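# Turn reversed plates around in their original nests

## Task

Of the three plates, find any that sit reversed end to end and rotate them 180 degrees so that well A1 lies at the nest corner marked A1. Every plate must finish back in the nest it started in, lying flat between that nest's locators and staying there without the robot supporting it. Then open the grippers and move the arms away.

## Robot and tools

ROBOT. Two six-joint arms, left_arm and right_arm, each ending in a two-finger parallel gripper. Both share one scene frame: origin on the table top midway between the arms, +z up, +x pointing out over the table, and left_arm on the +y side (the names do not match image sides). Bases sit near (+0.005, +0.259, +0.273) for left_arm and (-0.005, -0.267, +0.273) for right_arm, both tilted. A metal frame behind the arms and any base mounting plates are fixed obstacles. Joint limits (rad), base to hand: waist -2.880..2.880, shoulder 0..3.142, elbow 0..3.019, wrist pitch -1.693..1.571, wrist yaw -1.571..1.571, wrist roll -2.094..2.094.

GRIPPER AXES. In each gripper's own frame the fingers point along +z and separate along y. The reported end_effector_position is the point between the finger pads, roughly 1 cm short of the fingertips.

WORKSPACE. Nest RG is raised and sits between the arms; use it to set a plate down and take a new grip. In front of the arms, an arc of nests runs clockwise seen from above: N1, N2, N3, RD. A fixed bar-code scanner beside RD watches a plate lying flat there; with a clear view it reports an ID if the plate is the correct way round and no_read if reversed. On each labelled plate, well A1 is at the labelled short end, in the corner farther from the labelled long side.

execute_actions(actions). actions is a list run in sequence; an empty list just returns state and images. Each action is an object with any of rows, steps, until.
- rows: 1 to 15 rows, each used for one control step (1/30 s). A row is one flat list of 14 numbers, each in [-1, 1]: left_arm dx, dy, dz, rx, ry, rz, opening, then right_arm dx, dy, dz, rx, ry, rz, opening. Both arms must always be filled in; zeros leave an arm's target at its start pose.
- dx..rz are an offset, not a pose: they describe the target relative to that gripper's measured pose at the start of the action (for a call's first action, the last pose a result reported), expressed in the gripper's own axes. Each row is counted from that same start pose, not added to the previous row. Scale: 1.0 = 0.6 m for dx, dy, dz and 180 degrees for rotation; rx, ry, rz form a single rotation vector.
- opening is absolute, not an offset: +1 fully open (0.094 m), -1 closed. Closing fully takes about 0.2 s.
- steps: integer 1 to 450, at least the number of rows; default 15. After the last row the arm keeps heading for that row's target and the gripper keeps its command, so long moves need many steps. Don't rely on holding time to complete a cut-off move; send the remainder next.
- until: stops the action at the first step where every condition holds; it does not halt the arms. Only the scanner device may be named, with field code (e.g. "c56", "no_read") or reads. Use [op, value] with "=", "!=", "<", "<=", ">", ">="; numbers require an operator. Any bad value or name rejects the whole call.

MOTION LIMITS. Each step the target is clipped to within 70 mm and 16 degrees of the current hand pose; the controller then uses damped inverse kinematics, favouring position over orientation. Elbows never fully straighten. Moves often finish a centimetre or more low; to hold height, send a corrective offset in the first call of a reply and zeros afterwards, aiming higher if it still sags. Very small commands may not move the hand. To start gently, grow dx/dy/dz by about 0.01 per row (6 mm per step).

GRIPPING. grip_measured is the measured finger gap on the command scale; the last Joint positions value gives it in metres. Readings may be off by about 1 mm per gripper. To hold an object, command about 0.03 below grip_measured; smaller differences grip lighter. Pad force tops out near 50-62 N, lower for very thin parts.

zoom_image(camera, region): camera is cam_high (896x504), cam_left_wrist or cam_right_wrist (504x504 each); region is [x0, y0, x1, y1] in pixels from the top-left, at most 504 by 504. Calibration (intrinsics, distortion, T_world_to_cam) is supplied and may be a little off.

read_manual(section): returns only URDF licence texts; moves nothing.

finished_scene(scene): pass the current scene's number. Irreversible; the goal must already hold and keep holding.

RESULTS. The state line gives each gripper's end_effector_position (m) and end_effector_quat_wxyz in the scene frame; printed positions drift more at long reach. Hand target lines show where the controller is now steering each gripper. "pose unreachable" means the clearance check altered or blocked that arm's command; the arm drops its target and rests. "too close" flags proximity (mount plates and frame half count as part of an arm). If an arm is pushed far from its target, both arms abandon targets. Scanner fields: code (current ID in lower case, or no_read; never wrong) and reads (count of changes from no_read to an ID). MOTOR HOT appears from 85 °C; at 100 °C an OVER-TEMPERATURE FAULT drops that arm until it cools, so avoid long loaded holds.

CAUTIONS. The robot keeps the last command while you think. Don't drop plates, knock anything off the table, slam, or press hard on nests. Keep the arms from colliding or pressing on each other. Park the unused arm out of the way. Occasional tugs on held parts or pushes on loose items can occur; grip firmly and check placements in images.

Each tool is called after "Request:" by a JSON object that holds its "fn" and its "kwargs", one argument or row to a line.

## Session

Request:
{"fn": "execute_actions", "kwargs": {
  "actions": []
}}

Request:
{"fn": "zoom_image", "kwargs": {
  "camera": "cam_high",
  "region": [300, 170, 580, 310]
}}

Scene clock: 0.00 s.
left_arm: end_effector_position=(+0.2754, +0.6752, +0.2859) grip_measured=+1.000 end_effector_quat_wxyz=(+0.376, -0.315, +0.846, +0.208) | right_arm: end_effector_position=(+0.2556, -0.4628, +0.3931) grip_measured=+1.000 end_effector_quat_wxyz=(+0.180, -0.520, +0.813, -0.190)
Joint positions: left_arm=[1.044 0.783 0.422 0.3   0.335 0.136 0.094] | right_arm=[-0.359  0.033  0.54  -0.978 -0.015 -1.764  0.094]
Joint velocities: left_arm=[-0.005 -0.015  0.012  0.002  0.051  0.022  0.   ] | right_arm=[-0.005 -0.015 -0.007 -0.002 -0.007 -0.022  0.   ]
Hand target (left_arm): +0.281, +0.682, +0.295; +0.384, -0.310, +0.843, +0.215
Hand target (right_arm): +0.261, -0.470, +0.410; +0.186, -0.516, +0.810, -0.206
scanner: code=no_read reads=0
camera_calibration (this result's frames):
cam_left_wrist: T_world_to_cam=[[0.68707, -0.715957, -0.123859, 0.32981], [-0.719852, -0.647572, -0.249928, 0.711844], [0.0987301, 0.260878, -0.96031, 0.19724], [0, 0, 0, 1]] pos_world=[0.266346, 0.645644, 0.408171]
cam_right_wrist: T_world_to_cam=[[0.787439, -0.391191, 0.476349, -0.56765], [-0.596763, -0.677306, 0.430269, -0.330267], [0.154317, -0.623078, -0.766785, 0.0957829], [0, 0, 0, 1]] pos_world=[0.235118, -0.386071, 0.485948]

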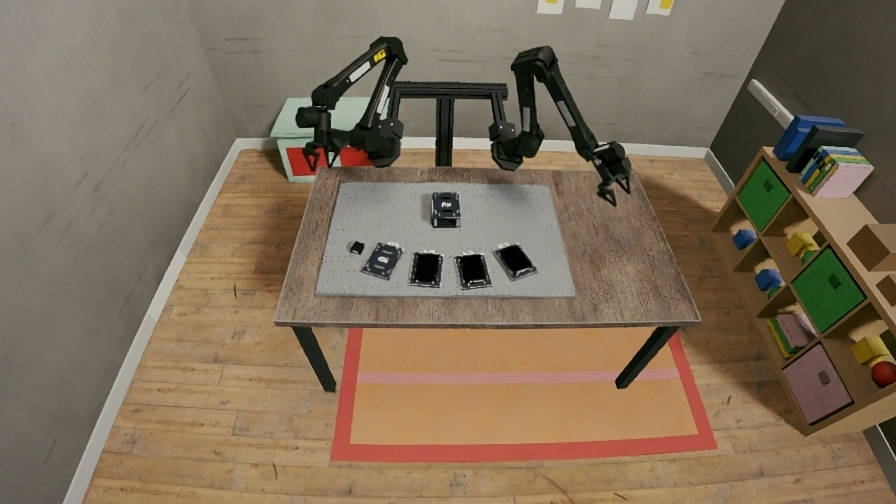

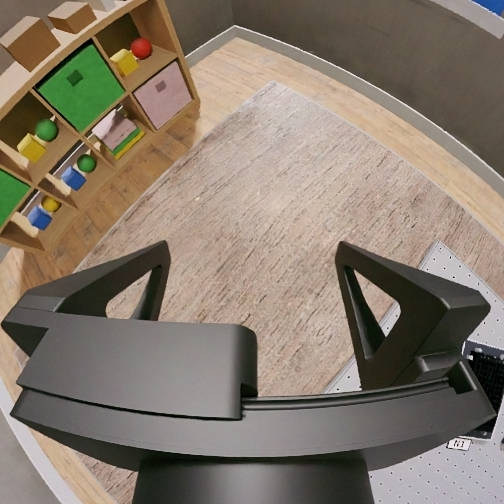

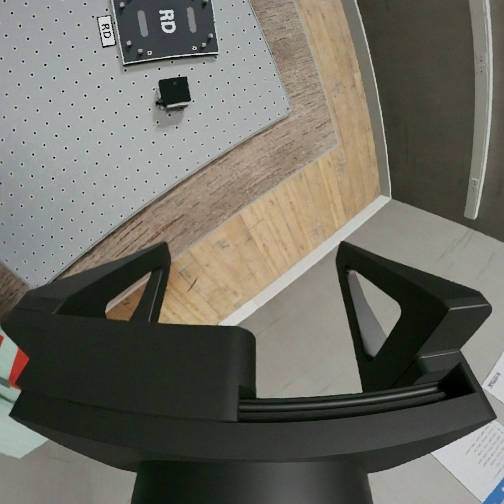

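Region (300, 170, 580, 310) of cam_high's 896x504 image, scaled by 1.800, with more detail than that image has.

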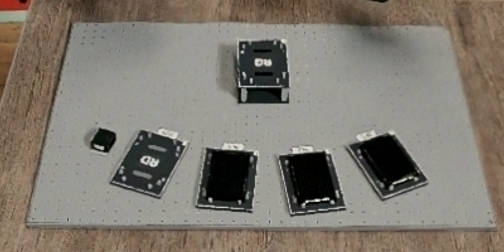

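Request:
{"fn": "execute_actions", "kwargs": {
  "actions": [
    {"rows":[[0.393,-0.633,-0.076,0.083,0.271,0.087,1,-0.95,0.35,0.469,-0.138,0.108,0.296,1]],"steps":75}
  ]
}}

Scene clock: 3.50 s.
left_arm: end_effector_position=(+0.3823, +0.2842, +0.0886) grip_measured=+1.000 end_effector_quat_wxyz=(-0.009, -0.192, +0.981, +0.003) | right_arm: end_effector_position=(+0.4535, +0.1178, +0.1030) grip_measured=+1.000 end_effector_quat_wxyz=(-0.007, -0.098, +0.995, +0.025)
Joint positions: left_arm=[-0.164  1.516  0.654 -0.273 -0.45  -0.313  0.094] | right_arm=[ 0.868  2.302  1.504 -0.725  0.577  0.48   0.094]
Joint velocities: left_arm=[-0.005 -0.005  0.017 -0.002  0.051 -0.022  0.   ] | right_arm=[ 0.005 -0.005 -0.022 -0.007  0.037  0.022  0.   ]
Hand target (left_arm): +0.389, +0.290, +0.092; +0.002, -0.205, +0.979, +0.005
Hand target (right_arm): +0.463, +0.115, +0.105; -0.005, -0.085, +0.996, +0.023
Off the commanded pose (left_arm): 0.010 m, 2 deg.
Off the commanded pose (right_arm): 0.013 m, 3 deg.
scanner: code=no_read reads=0
camera_calibration (this result's frames):
cam_left_wrist: T_world_to_cam=[[0.369534, -0.929135, -0.0123896, 0.124173], [-0.740609, -0.302554, 0.599966, 0.320918], [-0.561198, -0.212532, -0.79993, 0.471871], [0, 0, 0, 1]] pos_world=[0.456602, 0.312756, 0.186463]
cam_right_wrist: T_world_to_cam=[[0.193396, -0.978478, -0.0719657, 0.0368673], [-0.784623, -0.198284, 0.58741, 0.318379], [-0.589038, -0.0571368, -0.806083, 0.479108], [0, 0, 0, 1]] pos_world=[0.52489, 0.126578, 0.201835]

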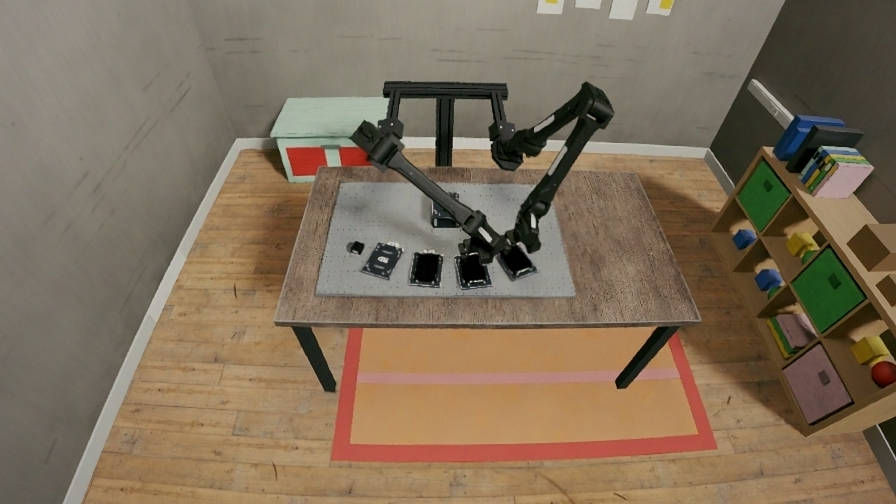

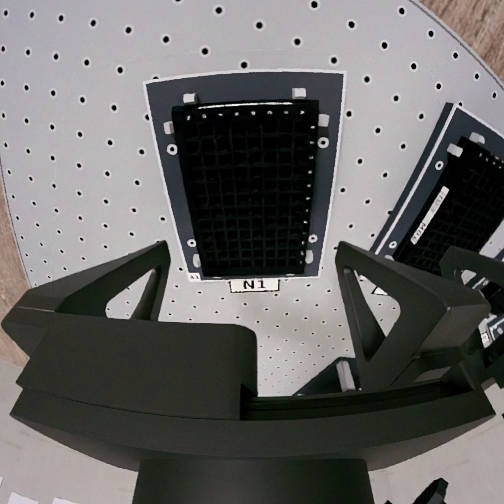

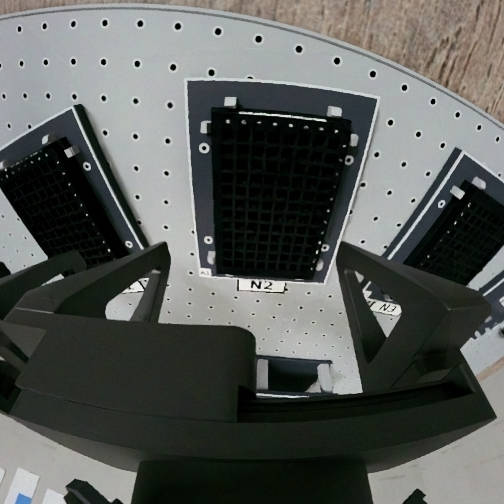

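Request:
{"fn": "execute_actions", "kwargs": {
  "actions": [
    {"rows":[[-0.03,0.004,0.056,0,-0.006,-0.012,1,-0.025,-0.018,0.065,0.016,-0.004,0.008,1]],"steps":35}
  ]
}}

Scene clock: 5.07 s.
left_arm: end_effector_position=(+0.3905, +0.2915, +0.0545) grip_measured=+1.000 end_effector_quat_wxyz=(-0.009, -0.210, +0.978, +0.007) | right_arm: end_effector_position=(+0.4528, +0.1034, +0.0525) grip_measured=+1.000 end_effector_quat_wxyz=(-0.015, -0.088, +0.996, -0.009)
Joint positions: left_arm=[-0.111  1.619  0.693 -0.189 -0.434 -0.298  0.094] | right_arm=[ 0.815  2.383  1.53  -0.694  0.623  0.471  0.094]
Joint velocities: left_arm=[ 0.005 -0.015 -0.007  0.002 -0.051  0.007  0.   ] | right_arm=[ 0.015 -0.015  0.002 -0.032  0.095 -0.066  0.   ]
Hand target (left_arm): +0.398, +0.293, +0.055; -0.000, -0.211, +0.978, +0.005
Hand target (right_arm): +0.469, +0.110, +0.063; +0.002, -0.086, +0.996, -0.001
Off the commanded pose (left_arm): 0.007 m, 1 deg.
Off the commanded pose (right_arm): 0.022 m, 2 deg.
scanner: code=no_read reads=0
camera_calibration (this result's frames):
cam_left_wrist: T_world_to_cam=[[0.403664, -0.914687, -0.0200598, 0.110393], [-0.727425, -0.334166, 0.599321, 0.353728], [-0.554895, -0.227333, -0.800257, 0.452609], [0, 0, 0, 1]] pos_world=[0.463899, 0.322072, 0.152421]
cam_right_wrist: T_world_to_cam=[[0.172773, -0.984938, -0.0067792, 0.0258458], [-0.781899, -0.141336, 0.607173, 0.336544], [-0.598986, -0.0996024, -0.794541, 0.445409], [0, 0, 0, 1]] pos_world=[0.525472, 0.117386, 0.149731]

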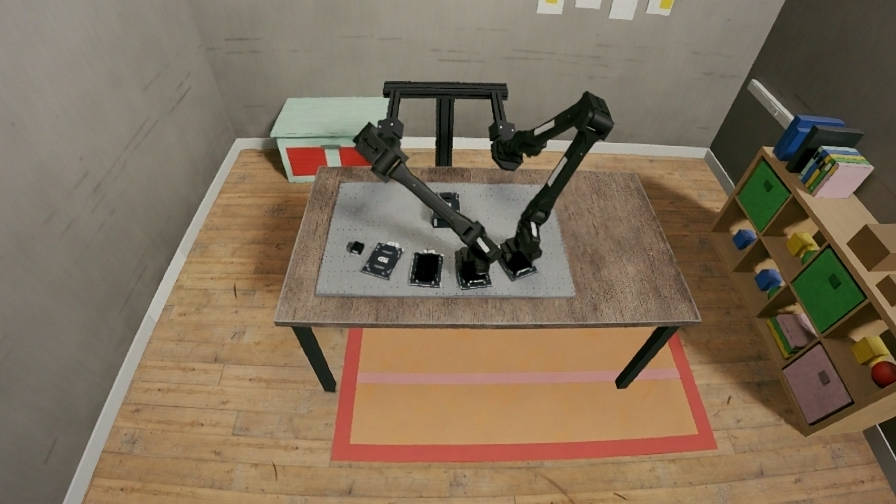

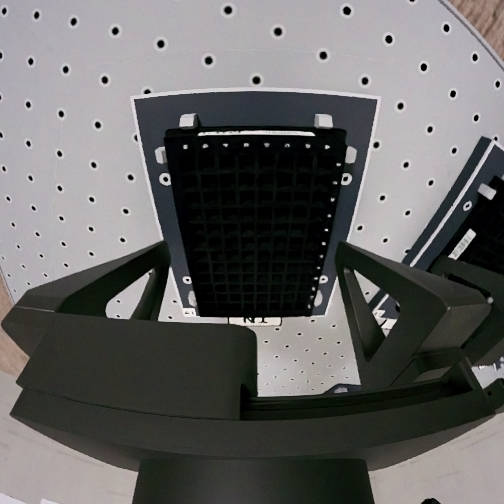

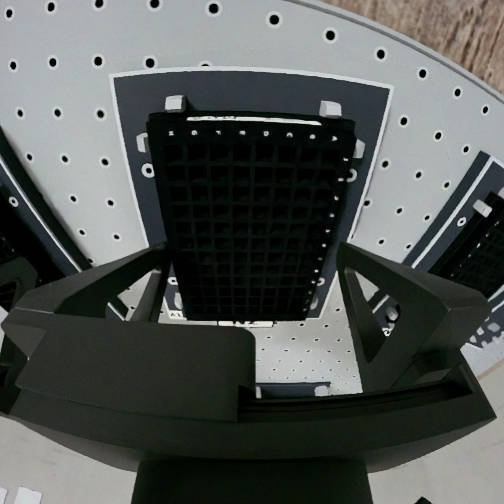

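Request:
{"fn": "execute_actions", "kwargs": {
  "actions": [
    {"rows":[[0,0,0.033,0,0,0,1,-0.015,0.015,-0.01,0,-0.006,0.013,1]],"steps":25}
  ]
}}

Scene clock: 6.13 s.
left_arm: end_effector_position=(+0.3859, +0.2884, +0.0374) grip_measured=+1.000 end_effector_quat_wxyz=(-0.015, -0.209, +0.978, +0.006) | right_arm: end_effector_position=(+0.4528, +0.1028, +0.0520) grip_measured=+1.000 end_effector_quat_wxyz=(-0.014, -0.073, +0.997, -0.011)
Joint positions: left_arm=[-0.097  1.674  0.7   -0.148 -0.427 -0.287  0.094] | right_arm=[ 0.815  2.384  1.53  -0.694  0.627  0.501  0.094]
Joint velocities: left_arm=[ 0.015 -0.024 -0.002 -0.007 -0.081  0.007  0.   ] | right_arm=[ 0.015  0.015  0.007 -0.007  0.037 -0.081  0.   ]
Hand target (left_arm): +0.390, +0.292, +0.035; -0.010, -0.211, +0.978, +0.007
Hand target (right_arm): +0.460, +0.114, +0.058; -0.006, -0.067, +0.998, -0.008
Off the commanded pose (left_arm): 0.006 m, 1 deg.
Off the commanded pose (right_arm): 0.015 m, 1 deg.
scanner: code=no_read reads=0
camera_calibration (this result's frames):
cam_left_wrist: T_world_to_cam=[[0.400675, -0.915959, -0.0218843, 0.110647], [-0.721575, -0.330183, 0.60853, 0.355873], [-0.564614, -0.228031, -0.793229, 0.439349], [0, 0, 0, 1]] pos_world=[0.460518, 0.319037, 0.134366]
cam_right_wrist: T_world_to_cam=[[0.144622, -0.989486, -0.00141733, 0.0382494], [-0.78718, -0.115921, 0.60573, 0.336597], [-0.599526, -0.0864865, -0.795669, 0.443871], [0, 0, 0, 1]] pos_world=[0.525543, 0.115255, 0.149341]

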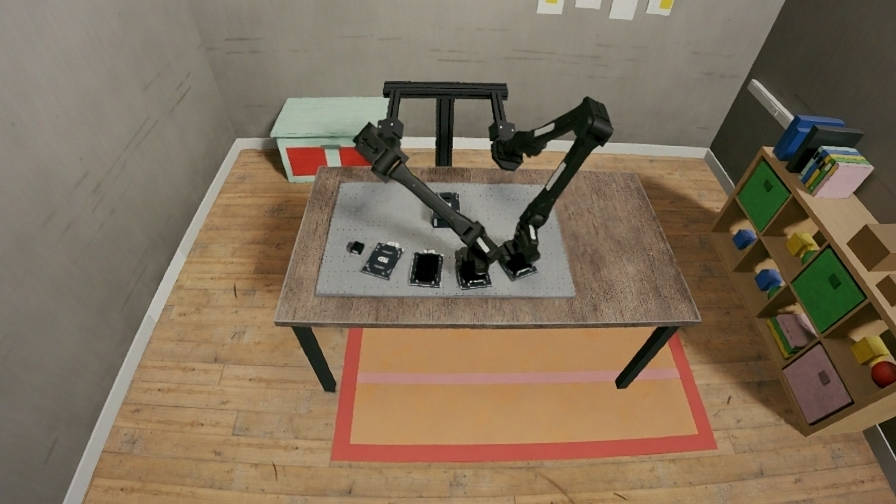

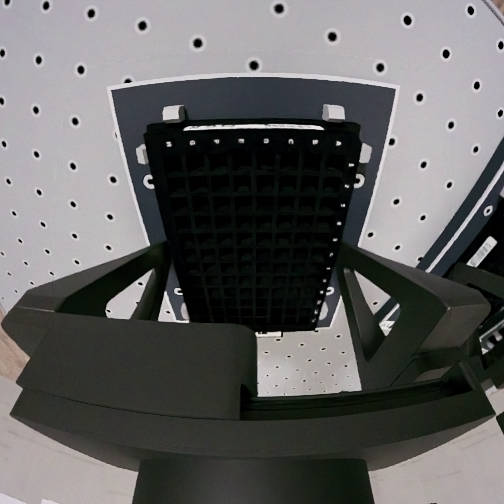

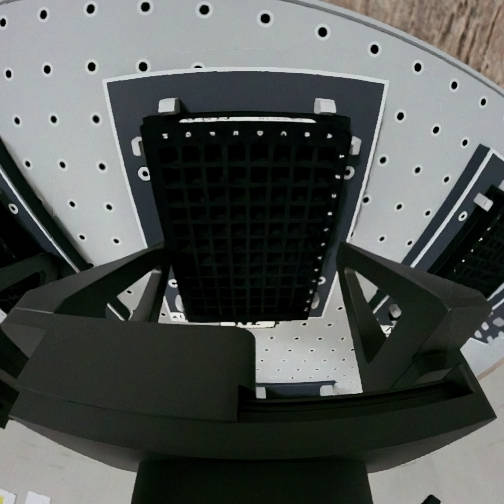

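Request:
{"fn": "execute_actions", "kwargs": {
  "actions": [
    {"rows":[[0,0,0,0,0,0,0.72,-0.022,0.022,-0.012,0,-0.006,0,1]],"steps":25}
  ]
}}

Scene clock: 7.20 s.
left_arm: end_effector_position=(+0.3859, +0.2882, +0.0374) grip_measured=+0.768 end_effector_quat_wxyz=(-0.015, -0.209, +0.978, +0.006) | right_arm: end_effector_position=(+0.4587, +0.1065, +0.0515) grip_measured=+1.000 end_effector_quat_wxyz=(-0.013, -0.073, +0.997, -0.013)
Joint positions: left_arm=[-0.097  1.674  0.7   -0.148 -0.426 -0.287  0.083] | right_arm=[ 0.815  2.396  1.557 -0.709  0.632  0.501  0.094]
Joint velocities: left_arm=[ 0.005 -0.005  0.007 -0.017 -0.007  0.022  0.   ] | right_arm=[-0.015  0.005 -0.002 -0.012  0.051  0.022  0.   ]
Hand target (left_arm): +0.386, +0.288, +0.037; -0.015, -0.209, +0.978, +0.006
Hand target (right_arm): +0.464, +0.118, +0.059; -0.005, -0.073, +0.997, -0.010
Off the commanded pose (left_arm): 0.000 m, 0 deg.
Off the commanded pose (right_arm): 0.014 m, 1 deg.
scanner: code=no_read reads=0
camera_calibration (this result's frames):
cam_left_wrist: T_world_to_cam=[[0.400711, -0.915969, -0.0207847, 0.110406], [-0.721656, -0.329519, 0.608794, 0.355659], [-0.564485, -0.228951, -0.793056, 0.439526], [0, 0, 0, 1]] pos_world=[0.460529, 0.318955, 0.134341]
cam_right_wrist: T_world_to_cam=[[0.144563, -0.989493, 0.00245006, 0.0408716], [-0.789008, -0.113777, 0.603756, 0.342694], [-0.597133, -0.0892137, -0.797166, 0.446682], [0, 0, 0, 1]] pos_world=[0.531209, 0.119283, 0.149076]

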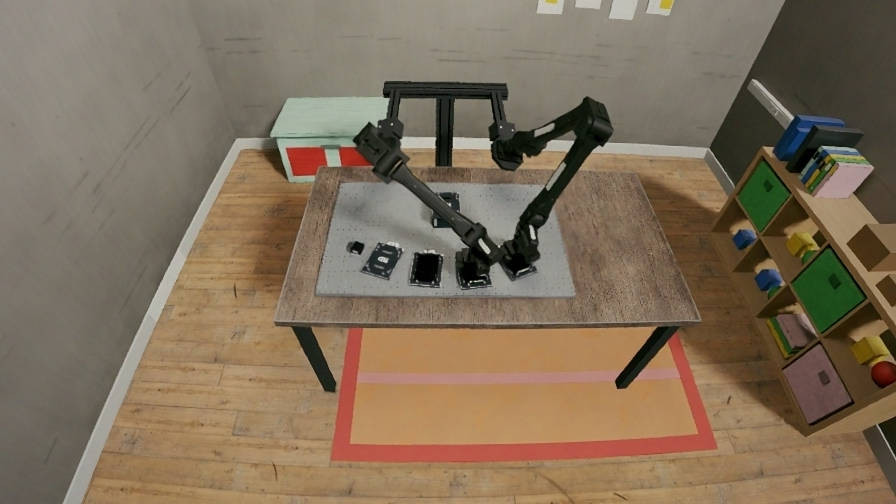

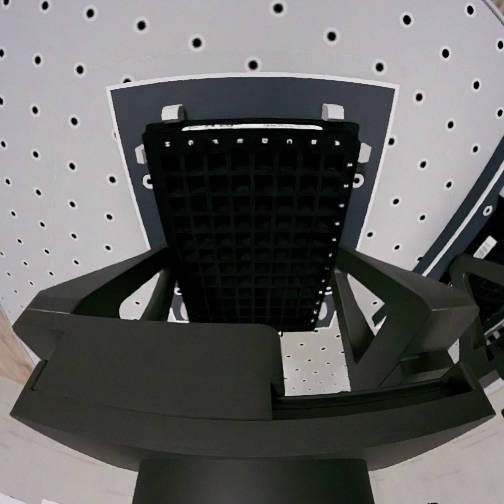

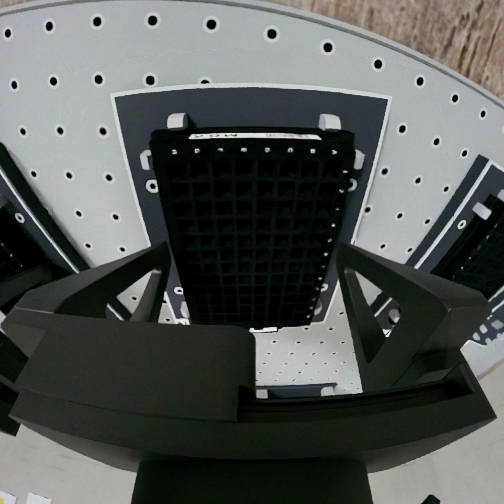

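Request:
{"fn": "execute_actions", "kwargs": {
  "actions": [
    {"rows":[[0,0,0,0,0,0,0.72,0,0,0.014,0,0,0,1]],"steps":18},
    {"rows":[[0,0,0,0,0,0,0.72,0,0,0,0,0,0,0.72]],"steps":12}
  ]
}}

Request:
{"fn": "execute_actions", "kwargs": {
  "actions": [
    {"rows":[[0,0,-0.01,0,0,0,0.72,0,0,-0.01,0,0,0,0.72],[0,0,-0.02,0,0,0,0.72,0,0,-0.02,0,0,0,0.72],[0,0,-0.03,0,0,0,0.72,0,0,-0.03,0,0,0,0.72],[0,0,-0.04,0,0,0,0.72,0,0,-0.045,0,0,0,0.72],[0,0,-0.05,0,0,0,0.72,0,0,-0.06,0,0,0,0.72],[0,0,-0.06,0,0,0,0.72,0,0,-0.08,0,0,0,0.72],[0,0,-0.07,0,0,0,0.72,0,0,-0.1,0,0,0,0.72],[0,0,-0.08,0,0,0,0.72,0,0,-0.12,0,0,0,0.72],[0,0,-0.08,0,0,0,0.72,0,0,-0.14,0,0,0,0.72],[0,0,-0.08,0,0,0,0.72,0,0,-0.16,0,0,0,0.72]],"steps":28}
  ]
}}

Scene clock: 8.77 s.
left_arm: end_effector_position=(+0.3859, +0.2882, +0.0374) grip_measured=+0.768 end_effector_quat_wxyz=(-0.015, -0.209, +0.978, +0.006) | right_arm: end_effector_position=(+0.4572, +0.1073, +0.0491) grip_measured=+0.753 end_effector_quat_wxyz=(-0.013, -0.073, +0.997, -0.014)
Joint positions: left_arm=[-0.097  1.674  0.7   -0.148 -0.426 -0.287  0.083] | right_arm=[ 0.815  2.401  1.557 -0.704  0.633  0.501  0.082]
Joint velocities: left_arm=[ 0.005  0.005 -0.032 -0.012 -0.037  0.007  0.   ] | right_arm=[ 0.015 -0.005 -0.007 -0.022 -0.066  0.095 -0.   ]
Hand target (left_arm): +0.386, +0.288, +0.037; -0.015, -0.209, +0.978, +0.006
Hand target (right_arm): +0.457, +0.108, +0.049; -0.013, -0.073, +0.997, -0.013
Off the commanded pose (left_arm): 0.000 m, 0 deg.
Off the commanded pose (right_arm): 0.000 m, 0 deg.
scanner: code=no_read reads=0
camera_calibration (this result's frames):
cam_left_wrist: T_world_to_cam=[[0.400711, -0.915969, -0.0207847, 0.110406], [-0.721656, -0.329519, 0.608794, 0.355659], [-0.564485, -0.228951, -0.793056, 0.439526], [0, 0, 0, 1]] pos_world=[0.460529, 0.318955, 0.134341]
cam_right_wrist: T_world_to_cam=[[0.144822, -0.989451, 0.00359455, 0.0416872], [-0.789243, -0.113326, 0.603534, 0.343096], [-0.59676, -0.0902422, -0.797329, 0.443906], [0, 0, 0, 1]] pos_world=[0.529654, 0.120188, 0.146719]

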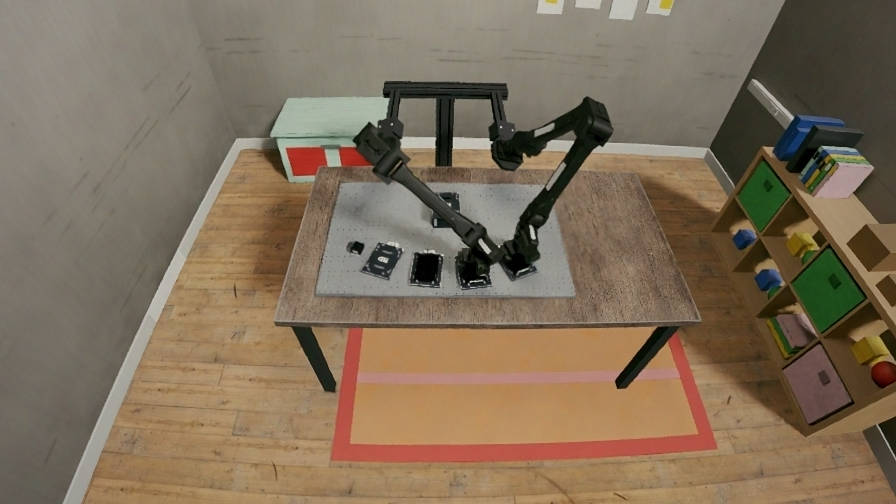

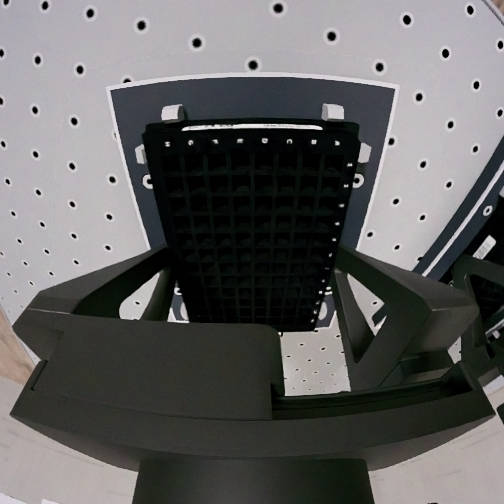

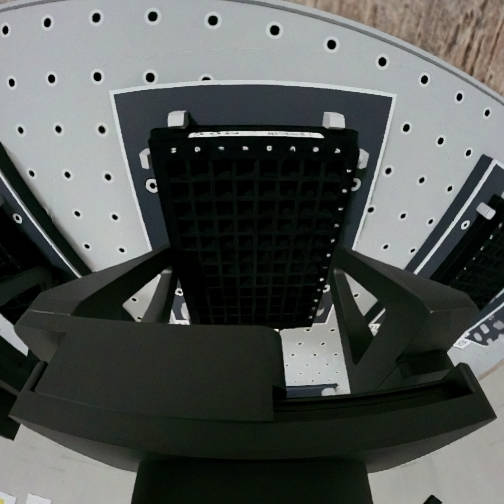

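Scene clock: 9.70 s.
left_arm: end_effector_position=(+0.3874, +0.2914, +0.0829) grip_measured=+0.768 end_effector_quat_wxyz=(-0.013, -0.210, +0.978, +0.006) | right_arm: end_effector_position=(+0.4536, +0.1102, +0.1443) grip_measured=+0.753 end_effector_quat_wxyz=(-0.014, -0.084, +0.996, -0.013)
Joint positions: left_arm=[-0.142  1.532  0.676 -0.279 -0.446 -0.331  0.083] | right_arm=[ 0.913  2.267  1.545 -0.9    0.629  0.603  0.082]
Joint velocities: left_arm=[-0.005 -0.024  0.002 -0.002 -0.037 -0.007  0.001] | right_arm=[ 0.015  0.015 -0.017 -0.002 -0.022  0.007  0.   ]
Hand target (left_arm): +0.387, +0.289, +0.085; -0.015, -0.209, +0.978, +0.006
Hand target (right_arm): +0.459, +0.112, +0.146; -0.014, -0.074, +0.997, -0.012
Off the commanded pose (left_arm): 0.004 m, 0 deg.
Off the commanded pose (right_arm): 0.006 m, 1 deg.
scanner: code=no_read reads=0
camera_calibration (this result's frames):
cam_left_wrist: T_world_to_cam=[[0.402411, -0.915233, -0.0203407, 0.112734], [-0.724186, -0.331846, 0.60451, 0.332081], [-0.560018, -0.228531, -0.796338, 0.475635], [0, 0, 0, 1]] pos_world=[0.461487, 0.322075, 0.180313]
cam_right_wrist: T_world_to_cam=[[0.16518, -0.986261, 0.00200958, 0.0354227], [-0.784554, -0.130163, 0.606245, 0.28244], [-0.597654, -0.101716, -0.795276, 0.519243], [0, 0, 0, 1]] pos_world=[0.526066, 0.124515, 0.241643]

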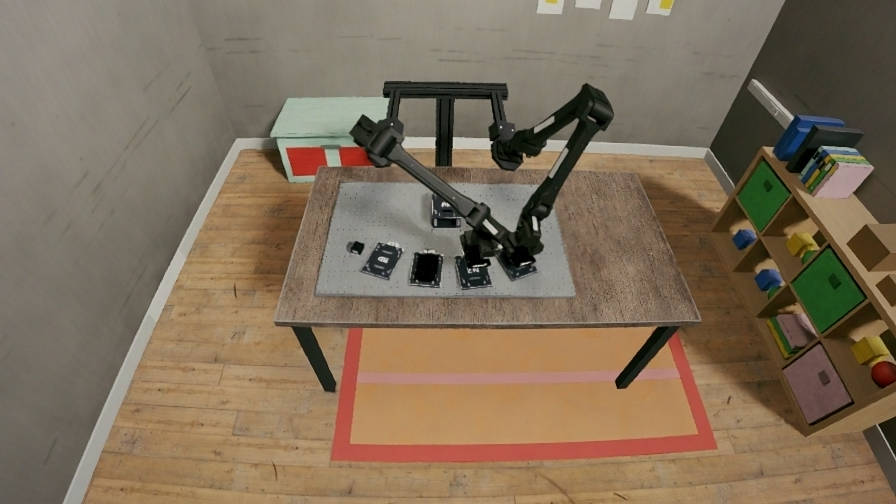

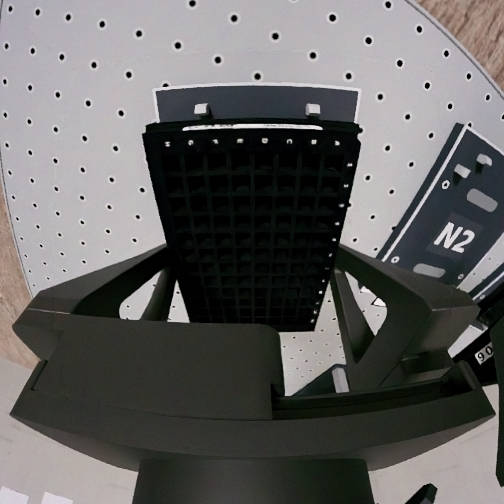

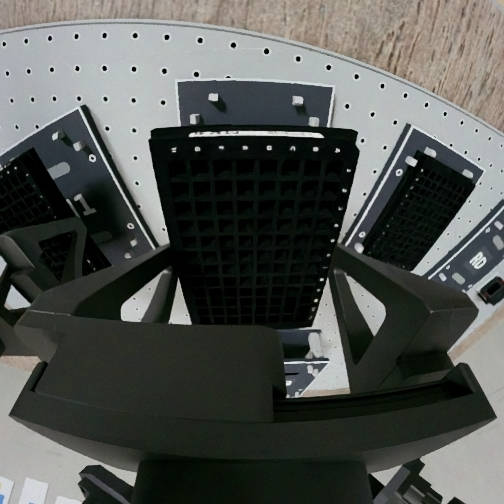

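Request:
{"fn": "execute_actions", "kwargs": {
  "actions": [
    {"rows":[[0.02,0.005,0,0.009,-0.003,-0.3655,0.72,0.01,-0.03,0,-0.013,-0.002,0.498,0.72],[0.04,0.01,0,0.009,-0.003,-0.3655,0.72,0.02,-0.06,0,-0.013,-0.002,0.498,0.72],[0.06,0.015,0,0.009,-0.003,-0.3655,0.72,0.04,-0.09,0,-0.013,-0.002,0.498,0.72],[0.08,0.02,0,0.009,-0.003,-0.3655,0.72,0.06,-0.12,0,-0.013,-0.002,0.498,0.72],[0.1,0.03,0,0.009,-0.003,-0.3655,0.72,0.09,-0.16,0,-0.013,-0.002,0.498,0.72],[0.12,0.035,0,0.009,-0.003,-0.3655,0.72,0.12,-0.2,0,-0.013,-0.002,0.498,0.72],[0.14,0.04,0,0.009,-0.003,-0.3655,0.72,0.16,-0.24,0,-0.013,-0.002,0.498,0.72],[0.16,0.045,0,0.009,-0.003,-0.3655,0.72,0.2,-0.28,0,-0.013,-0.002,0.498,0.72],[0.18,0.05,0,0.009,-0.003,-0.3655,0.72,0.24,-0.32,0,-0.013,-0.002,0.498,0.72],[0.2,0.06,0,0.009,-0.003,-0.3655,0.72,0.28,-0.36,0,-0.013,-0.002,0.498,0.72],[0.22,0.065,0,0.009,-0.003,-0.3655,0.72,0.32,-0.4,0,-0.013,-0.002,0.498,0.72],[0.24,0.07,0,0.009,-0.003,-0.3655,0.72,0.36,-0.43,0,-0.013,-0.002,0.498,0.72],[0.26,0.075,0.01,0.009,-0.003,-0.3655,0.72,0.41,-0.45,0,-0.013,-0.002,0.498,0.72],[0.28,0.08,0.02,0.009,-0.003,-0.3655,0.72,0.45,-0.47,0,-0.013,-0.002,0.498,0.72],[0.295,0.085,0.03,0.009,-0.003,-0.3655,0.72,0.493,-0.478,0.03,-0.013,-0.002,0.498,0.72]],"steps":55}
  ]
}}

Scene clock: 12.77 s.
left_arm: end_effector_position=(+0.2118, +0.2687, +0.0655) grip_measured=+0.768 end_effector_quat_wxyz=(+0.002, -0.709, +0.705, -0.000) | right_arm: end_effector_position=(+0.2089, -0.2259, +0.1454) grip_measured=+0.753 end_effector_quat_wxyz=(+0.002, +0.639, +0.769, -0.005)
Joint positions: left_arm=[-0.119  1.643  0.204  0.347 -0.429 -1.447  0.083] | right_arm=[ 0.578  1.365  0.259 -0.242  0.597  1.726  0.082]
Joint velocities: left_arm=[-0.034 -0.005 -0.017  0.007  0.022  0.007 -0.001] | right_arm=[-0.015 -0.005  0.002  0.022  0.022 -0.007 -0.001]
Hand target (left_arm): +0.205, +0.265, +0.067; +0.000, +0.707, -0.707, -0.000
Hand target (right_arm): +0.211, -0.223, +0.146; +0.006, +0.643, +0.766, -0.001
Off the commanded pose (left_arm): 0.009 m, 0 deg.
Off the commanded pose (right_arm): 0.005 m, 1 deg.
scanner: code=no_read reads=0
camera_calibration (this result's frames):
cam_left_wrist: T_world_to_cam=[[0.999995, -0.00321262, 0.000666521, -0.210745], [-0.00299642, -0.811451, 0.584413, 0.185304], [-0.00133665, -0.584412, -0.811456, 0.336448], [0, 0, 0, 1]] pos_world=[0.211749, 0.346312, 0.164859]
cam_right_wrist: T_world_to_cam=[[-0.983036, -0.182622, -0.0170113, 0.168524], [-0.159252, 0.803853, 0.573113, 0.13128], [-0.0909883, 0.5661, -0.8193, 0.388202], [0, 0, 0, 1]] pos_world=[0.221894, -0.294515, 0.245682]

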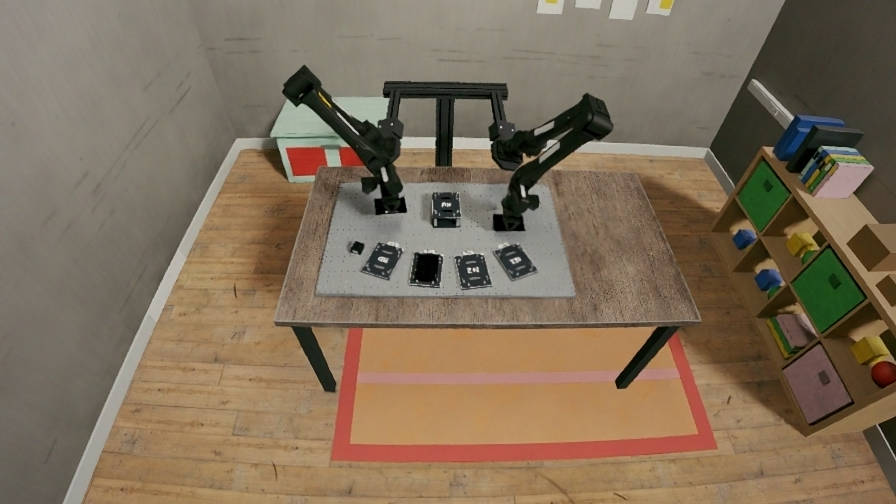

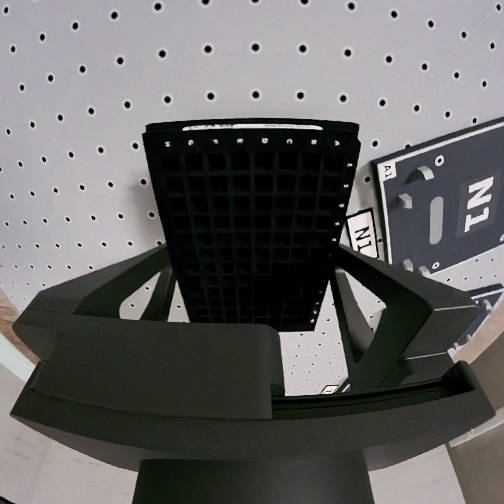

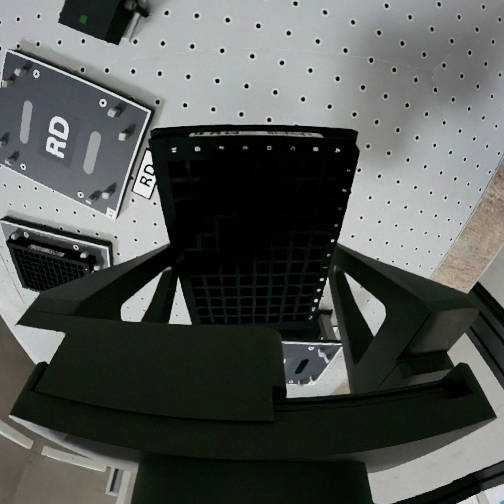

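Request:
{"fn": "execute_actions", "kwargs": {
  "actions": [
    {"rows":[[0,0.01,0.01,0,0,0,0.72,0,0,0.02,0,0,0,0.72],[0,0.01,0.02,0,0,0,0.72,0,0,0.04,0,0,0,0.72],[0,0.01,0.03,0,0,0,0.72,0,0,0.06,0,0,0,0.72],[0,0.01,0.04,0,0,0,0.72,0,0,0.08,0,0,0,0.72],[0,0.01,0.045,0,0,0,0.72,0,0,0.1,0,0,0,0.72],[0,0.01,0.05,0,0,0,0.72,0,0,0.12,0,0,0,0.72],[0,0.01,0.055,0,0,0,0.72,0,0,0.14,0,0,0,0.72],[0,0.01,0.06,0,0,0,0.72,0,0,0.155,0,0,0,0.72],[0,0.01,0.065,0,0,0,0.72,0,0,0.17,0,0,0,0.72],[0,0.01,0.07,0,0,0,0.72,0,0,0.18,0,0,0,0.72],[0,0.01,0.074,0,0,0,0.72,0,0,0.19,0,0,0,0.72]],"steps":35},
    {"rows":[[0,0,0.006,0,0,0,0.72,0,0,0.01,0,0,0,0.72],[0,0,0.008,0,0,0,0.72,0,0,0.02,0,0,0,0.72]],"steps":18}
  ]
}}

Scene clock: 15.17 s.
left_arm: end_effector_position=(+0.2049, +0.2659, +0.0222) grip_measured=+0.768 end_effector_quat_wxyz=(-0.002, -0.709, +0.705, +0.001) | right_arm: end_effector_position=(+0.2077, -0.2277, +0.0237) grip_measured=+0.753 end_effector_quat_wxyz=(+0.006, +0.639, +0.769, -0.006)
Joint positions: left_arm=[-0.042  1.9    0.254  0.573 -0.39  -1.377  0.083] | right_arm=[0.279 1.979 0.32  0.492 0.511 1.39  0.082]
Joint velocities: left_arm=[ 0.005  0.005  0.002  0.002  0.022 -0.022  0.001] | right_arm=[ 0.005 -0.005 -0.002  0.007 -0.051 -0.11  -0.   ]
Hand target (left_arm): +0.205, +0.266, +0.018; +0.003, +0.709, -0.705, -0.002
Hand target (right_arm): +0.207, -0.229, +0.014; +0.003, +0.639, +0.769, -0.010
Off the commanded pose (left_arm): 0.005 m, 0 deg.
Off the commanded pose (right_arm): 0.010 m, 1 deg.
scanner: code=no_read reads=0
camera_calibration (this result's frames):
cam_left_wrist: T_world_to_cam=[[0.999959, -0.00308108, -0.00849021, -0.203687], [0.00249752, -0.809038, 0.587751, 0.206496], [-0.00867981, -0.587748, -0.808997, 0.302037], [0, 0, 0, 1]] pos_world=[0.205784, 0.343957, 0.121249]
cam_right_wrist: T_world_to_cam=[[-0.983061, -0.182204, -0.01981, 0.165091], [-0.161057, 0.807225, 0.567845, 0.203535], [-0.0874725, 0.561417, -0.822897, 0.287709], [0, 0, 0, 1]] pos_world=[0.220242, -0.295743, 0.124449]

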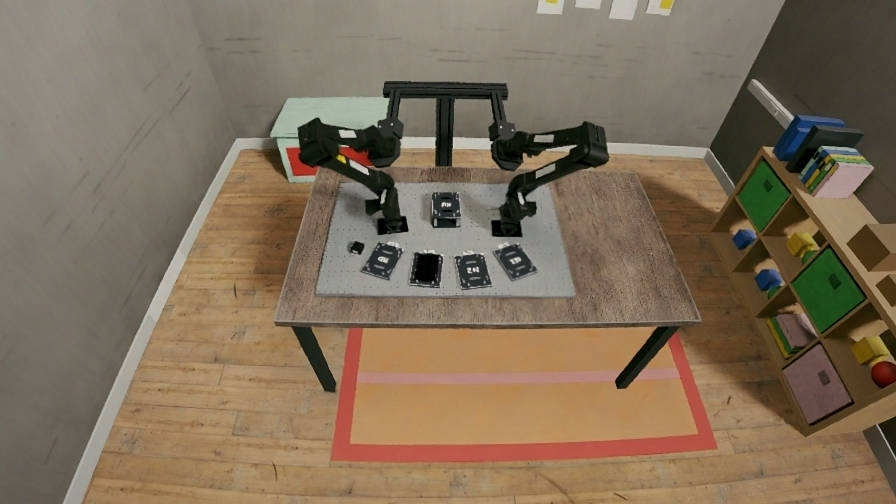

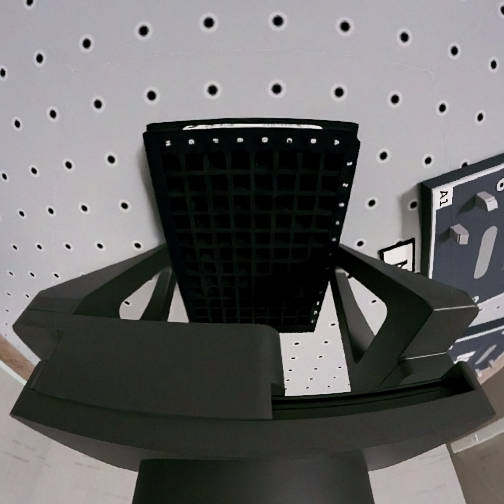

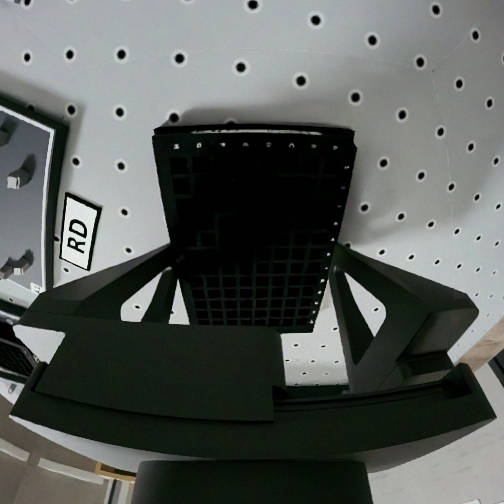

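Request:
{"fn": "execute_actions", "kwargs": {
  "actions": [
    {"rows":[[0,0,0,0,0,0,1,0,0,0,0,0,0,1]],"steps":10},
    {"rows":[[0,0,-0.05,0,0,0,1,0,0,-0.05,0,0,0,1],[0,0,-0.05,0,0,0,1,0,0,-0.05,0,0,0,1],[0,0,-0.05,0,0,0,1,0,0,-0.05,0,0,0,1],[0,0,-0.05,0,0,0,1,0,0,-0.05,0,0,0,1],[0,0,-0.05,0,0,0,1,0,0,-0.05,0,0,0,1],[0,0,-0.05,0,0,0,1,0,0,-0.05,0,0,0,1],[0,0,-0.05,0,0,0,1,0,0,-0.05,0,0,0,1],[0,0,-0.05,0,0,0,1,0,0,-0.05,0,0,0,1],[0,0,-0.05,0,0,0,1,0,0,-0.05,0,0,0,1],[0,0,-0.05,0,0,0.5,1,0,0,-0.05,0,0,-0.5,1],[0,0,-0.05,0,0,0.5,1,0,0,-0.05,0,0,-0.5,1],[0,0,-0.05,0,0,0.5,1,0,0,-0.05,0,0,-0.5,1],[0,0,-0.05,0,0,0.5,1,0,0,-0.05,0,0,-0.5,1],[0,0,-0.05,0,0,0.5,1,0,0,-0.05,0,0,-0.5,1],[-0.008,0,-0.05,0,0,0.995,1,-0.006,0,-0.05,0,0,-0.995,1]],"steps":95}
  ]
}}

Scene clock: 19.30 s.
left_arm: end_effector_position=(+0.2130, +0.2682, +0.0490) grip_measured=+1.000 end_effector_quat_wxyz=(+0.004, +0.697, +0.717, +0.003) | right_arm: end_effector_position=(+0.2150, -0.2258, +0.0518) grip_measured=+1.000 end_effector_quat_wxyz=(+0.004, +0.760, -0.650, +0.007)
Joint positions: left_arm=[-0.086  1.741  0.222  0.446 -0.408  1.705  0.094] | right_arm=[ 0.344  1.838  0.3    0.342  0.535 -1.655  0.094]
Joint velocities: left_arm=[ 0.015 -0.005 -0.007 -0.017 -0.051  0.095  0.   ] | right_arm=[-0.024 -0.005  0.007  0.007 -0.095 -0.037  0.   ]
Hand target (left_arm): +0.205, +0.271, +0.052; -0.001, +0.699, +0.715, -0.001
Hand target (right_arm): +0.210, -0.230, +0.054; +0.005, +0.764, -0.646, +0.006
Off the commanded pose (left_arm): 0.008 m, 1 deg.
Off the commanded pose (right_arm): 0.007 m, 1 deg.
scanner: code=no_read reads=0
camera_calibration (this result's frames):
cam_left_wrist: T_world_to_cam=[[-0.999686, -0.020994, -0.0137054, 0.2195], [-0.0250427, 0.809871, 0.586073, -0.235662], [-0.0012044, 0.586232, -0.810143, 0.00871533], [0, 0, 0, 1]] pos_world=[0.21354, 0.190355, 0.148184]
cam_right_wrist: T_world_to_cam=[[0.98806, 0.152992, -0.0181891, -0.175064], [0.133681, -0.792621, 0.594879, -0.238783], [0.0765944, -0.590208, -0.803609, 0.0141465], [0, 0, 0, 1]] pos_world=[0.203811, -0.154132, 0.150231]

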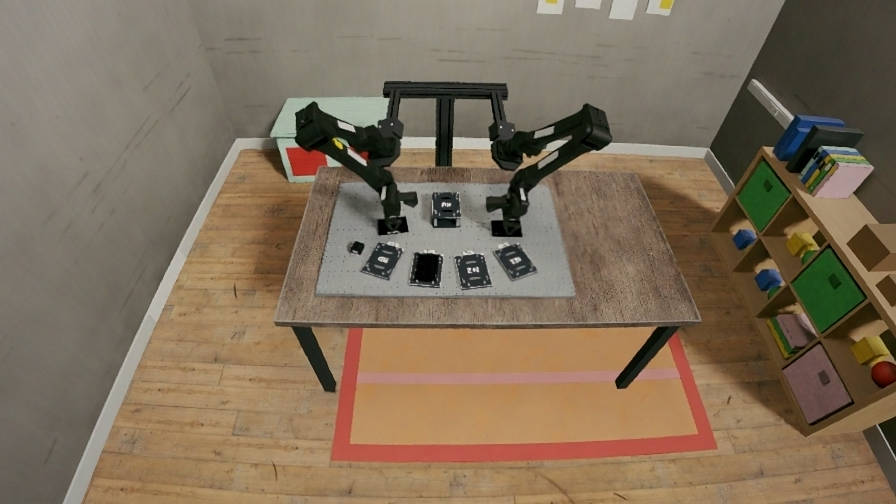

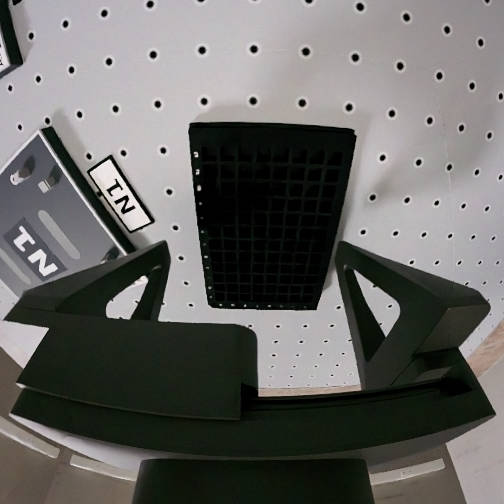

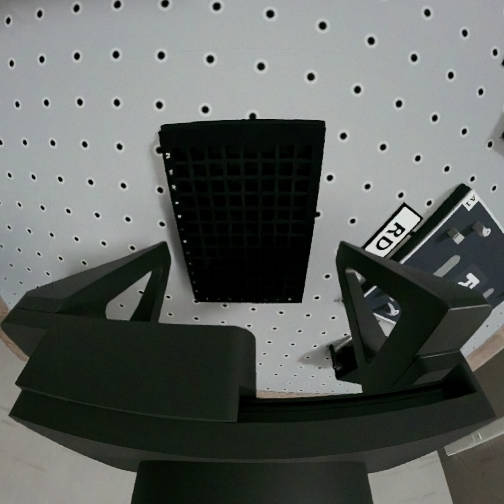

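Request:
{"fn": "execute_actions", "kwargs": {
  "actions": [
    {"rows":[[0.004,-0.015,0.02,0,0,0.008,1,0.004,0.009,0.024,0,0,-0.009,1]],"steps":25}
  ]
}}

Scene clock: 21.47 s.
left_arm: end_effector_position=(+0.2059, +0.2686, +0.0367) grip_measured=+1.000 end_effector_quat_wxyz=(+0.003, +0.705, +0.709, +0.002) | right_arm: end_effector_position=(+0.2103, -0.2288, +0.0369) grip_measured=+1.000 end_effector_quat_wxyz=(+0.007, +0.766, -0.642, +0.007)
Joint positions: left_arm=[-0.055  1.825  0.225  0.536 -0.393  1.757  0.094] | right_arm=[ 0.304  1.913  0.306  0.428  0.524 -1.716  0.094]
Joint velocities: left_arm=[ 0.005  0.005  0.002 -0.012 -0.037 -0.11   0.   ] | right_arm=[-0.005 -0.015 -0.002  0.002  0.037 -0.066  0.   ]
Hand target (left_arm): +0.204, +0.270, +0.037; +0.004, +0.706, +0.708, +0.003
Hand target (right_arm): +0.210, -0.230, +0.037; +0.004, +0.769, -0.639, +0.008
Off the commanded pose (left_arm): 0.003 m, 0 deg.
Off the commanded pose (right_arm): 0.001 m, 1 deg.
scanner: code=no_read reads=0
camera_calibration (this result's frames):
cam_left_wrist: T_world_to_cam=[[-0.999937, 0.00320719, -0.0107264, 0.205622], [-0.00367712, 0.810857, 0.585233, -0.233573], [0.0105746, 0.585236, -0.810794, -0.00360236], [0, 0, 0, 1]] pos_world=[0.204789, 0.190843, 0.13598]
cam_right_wrist: T_world_to_cam=[[0.984657, 0.173027, -0.0226506, -0.164695], [0.152047, -0.786989, 0.597938, -0.234371], [0.0856338, -0.592208, -0.801222, -0.00171893], [0, 0, 0, 1]] pos_world=[0.197951, -0.156968, 0.135031]

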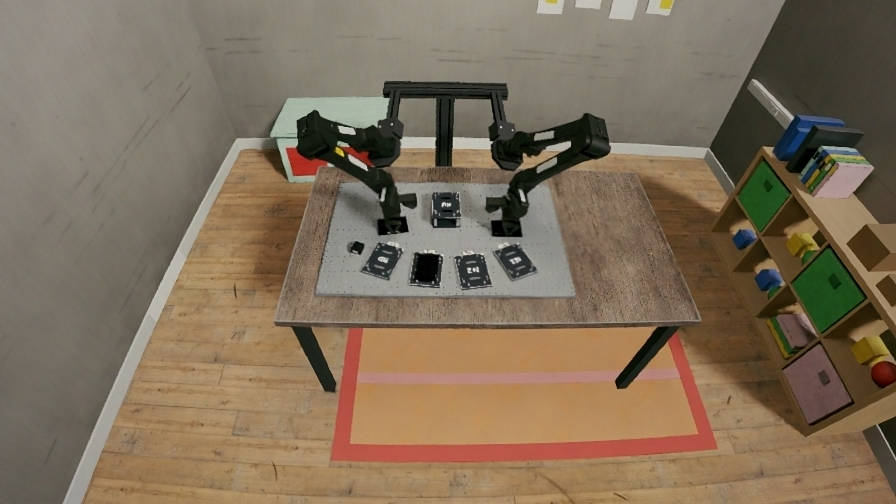

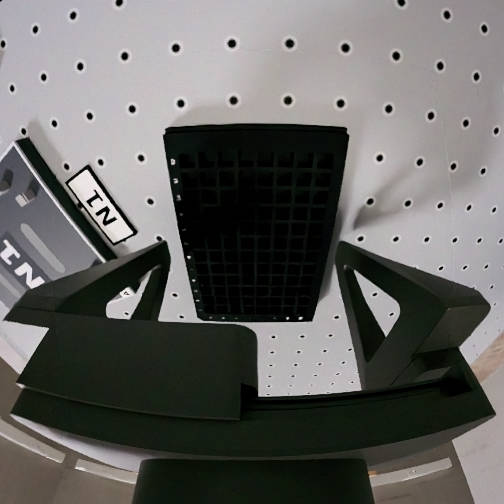

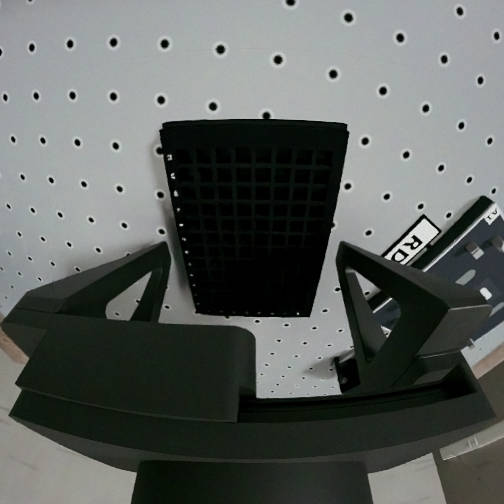

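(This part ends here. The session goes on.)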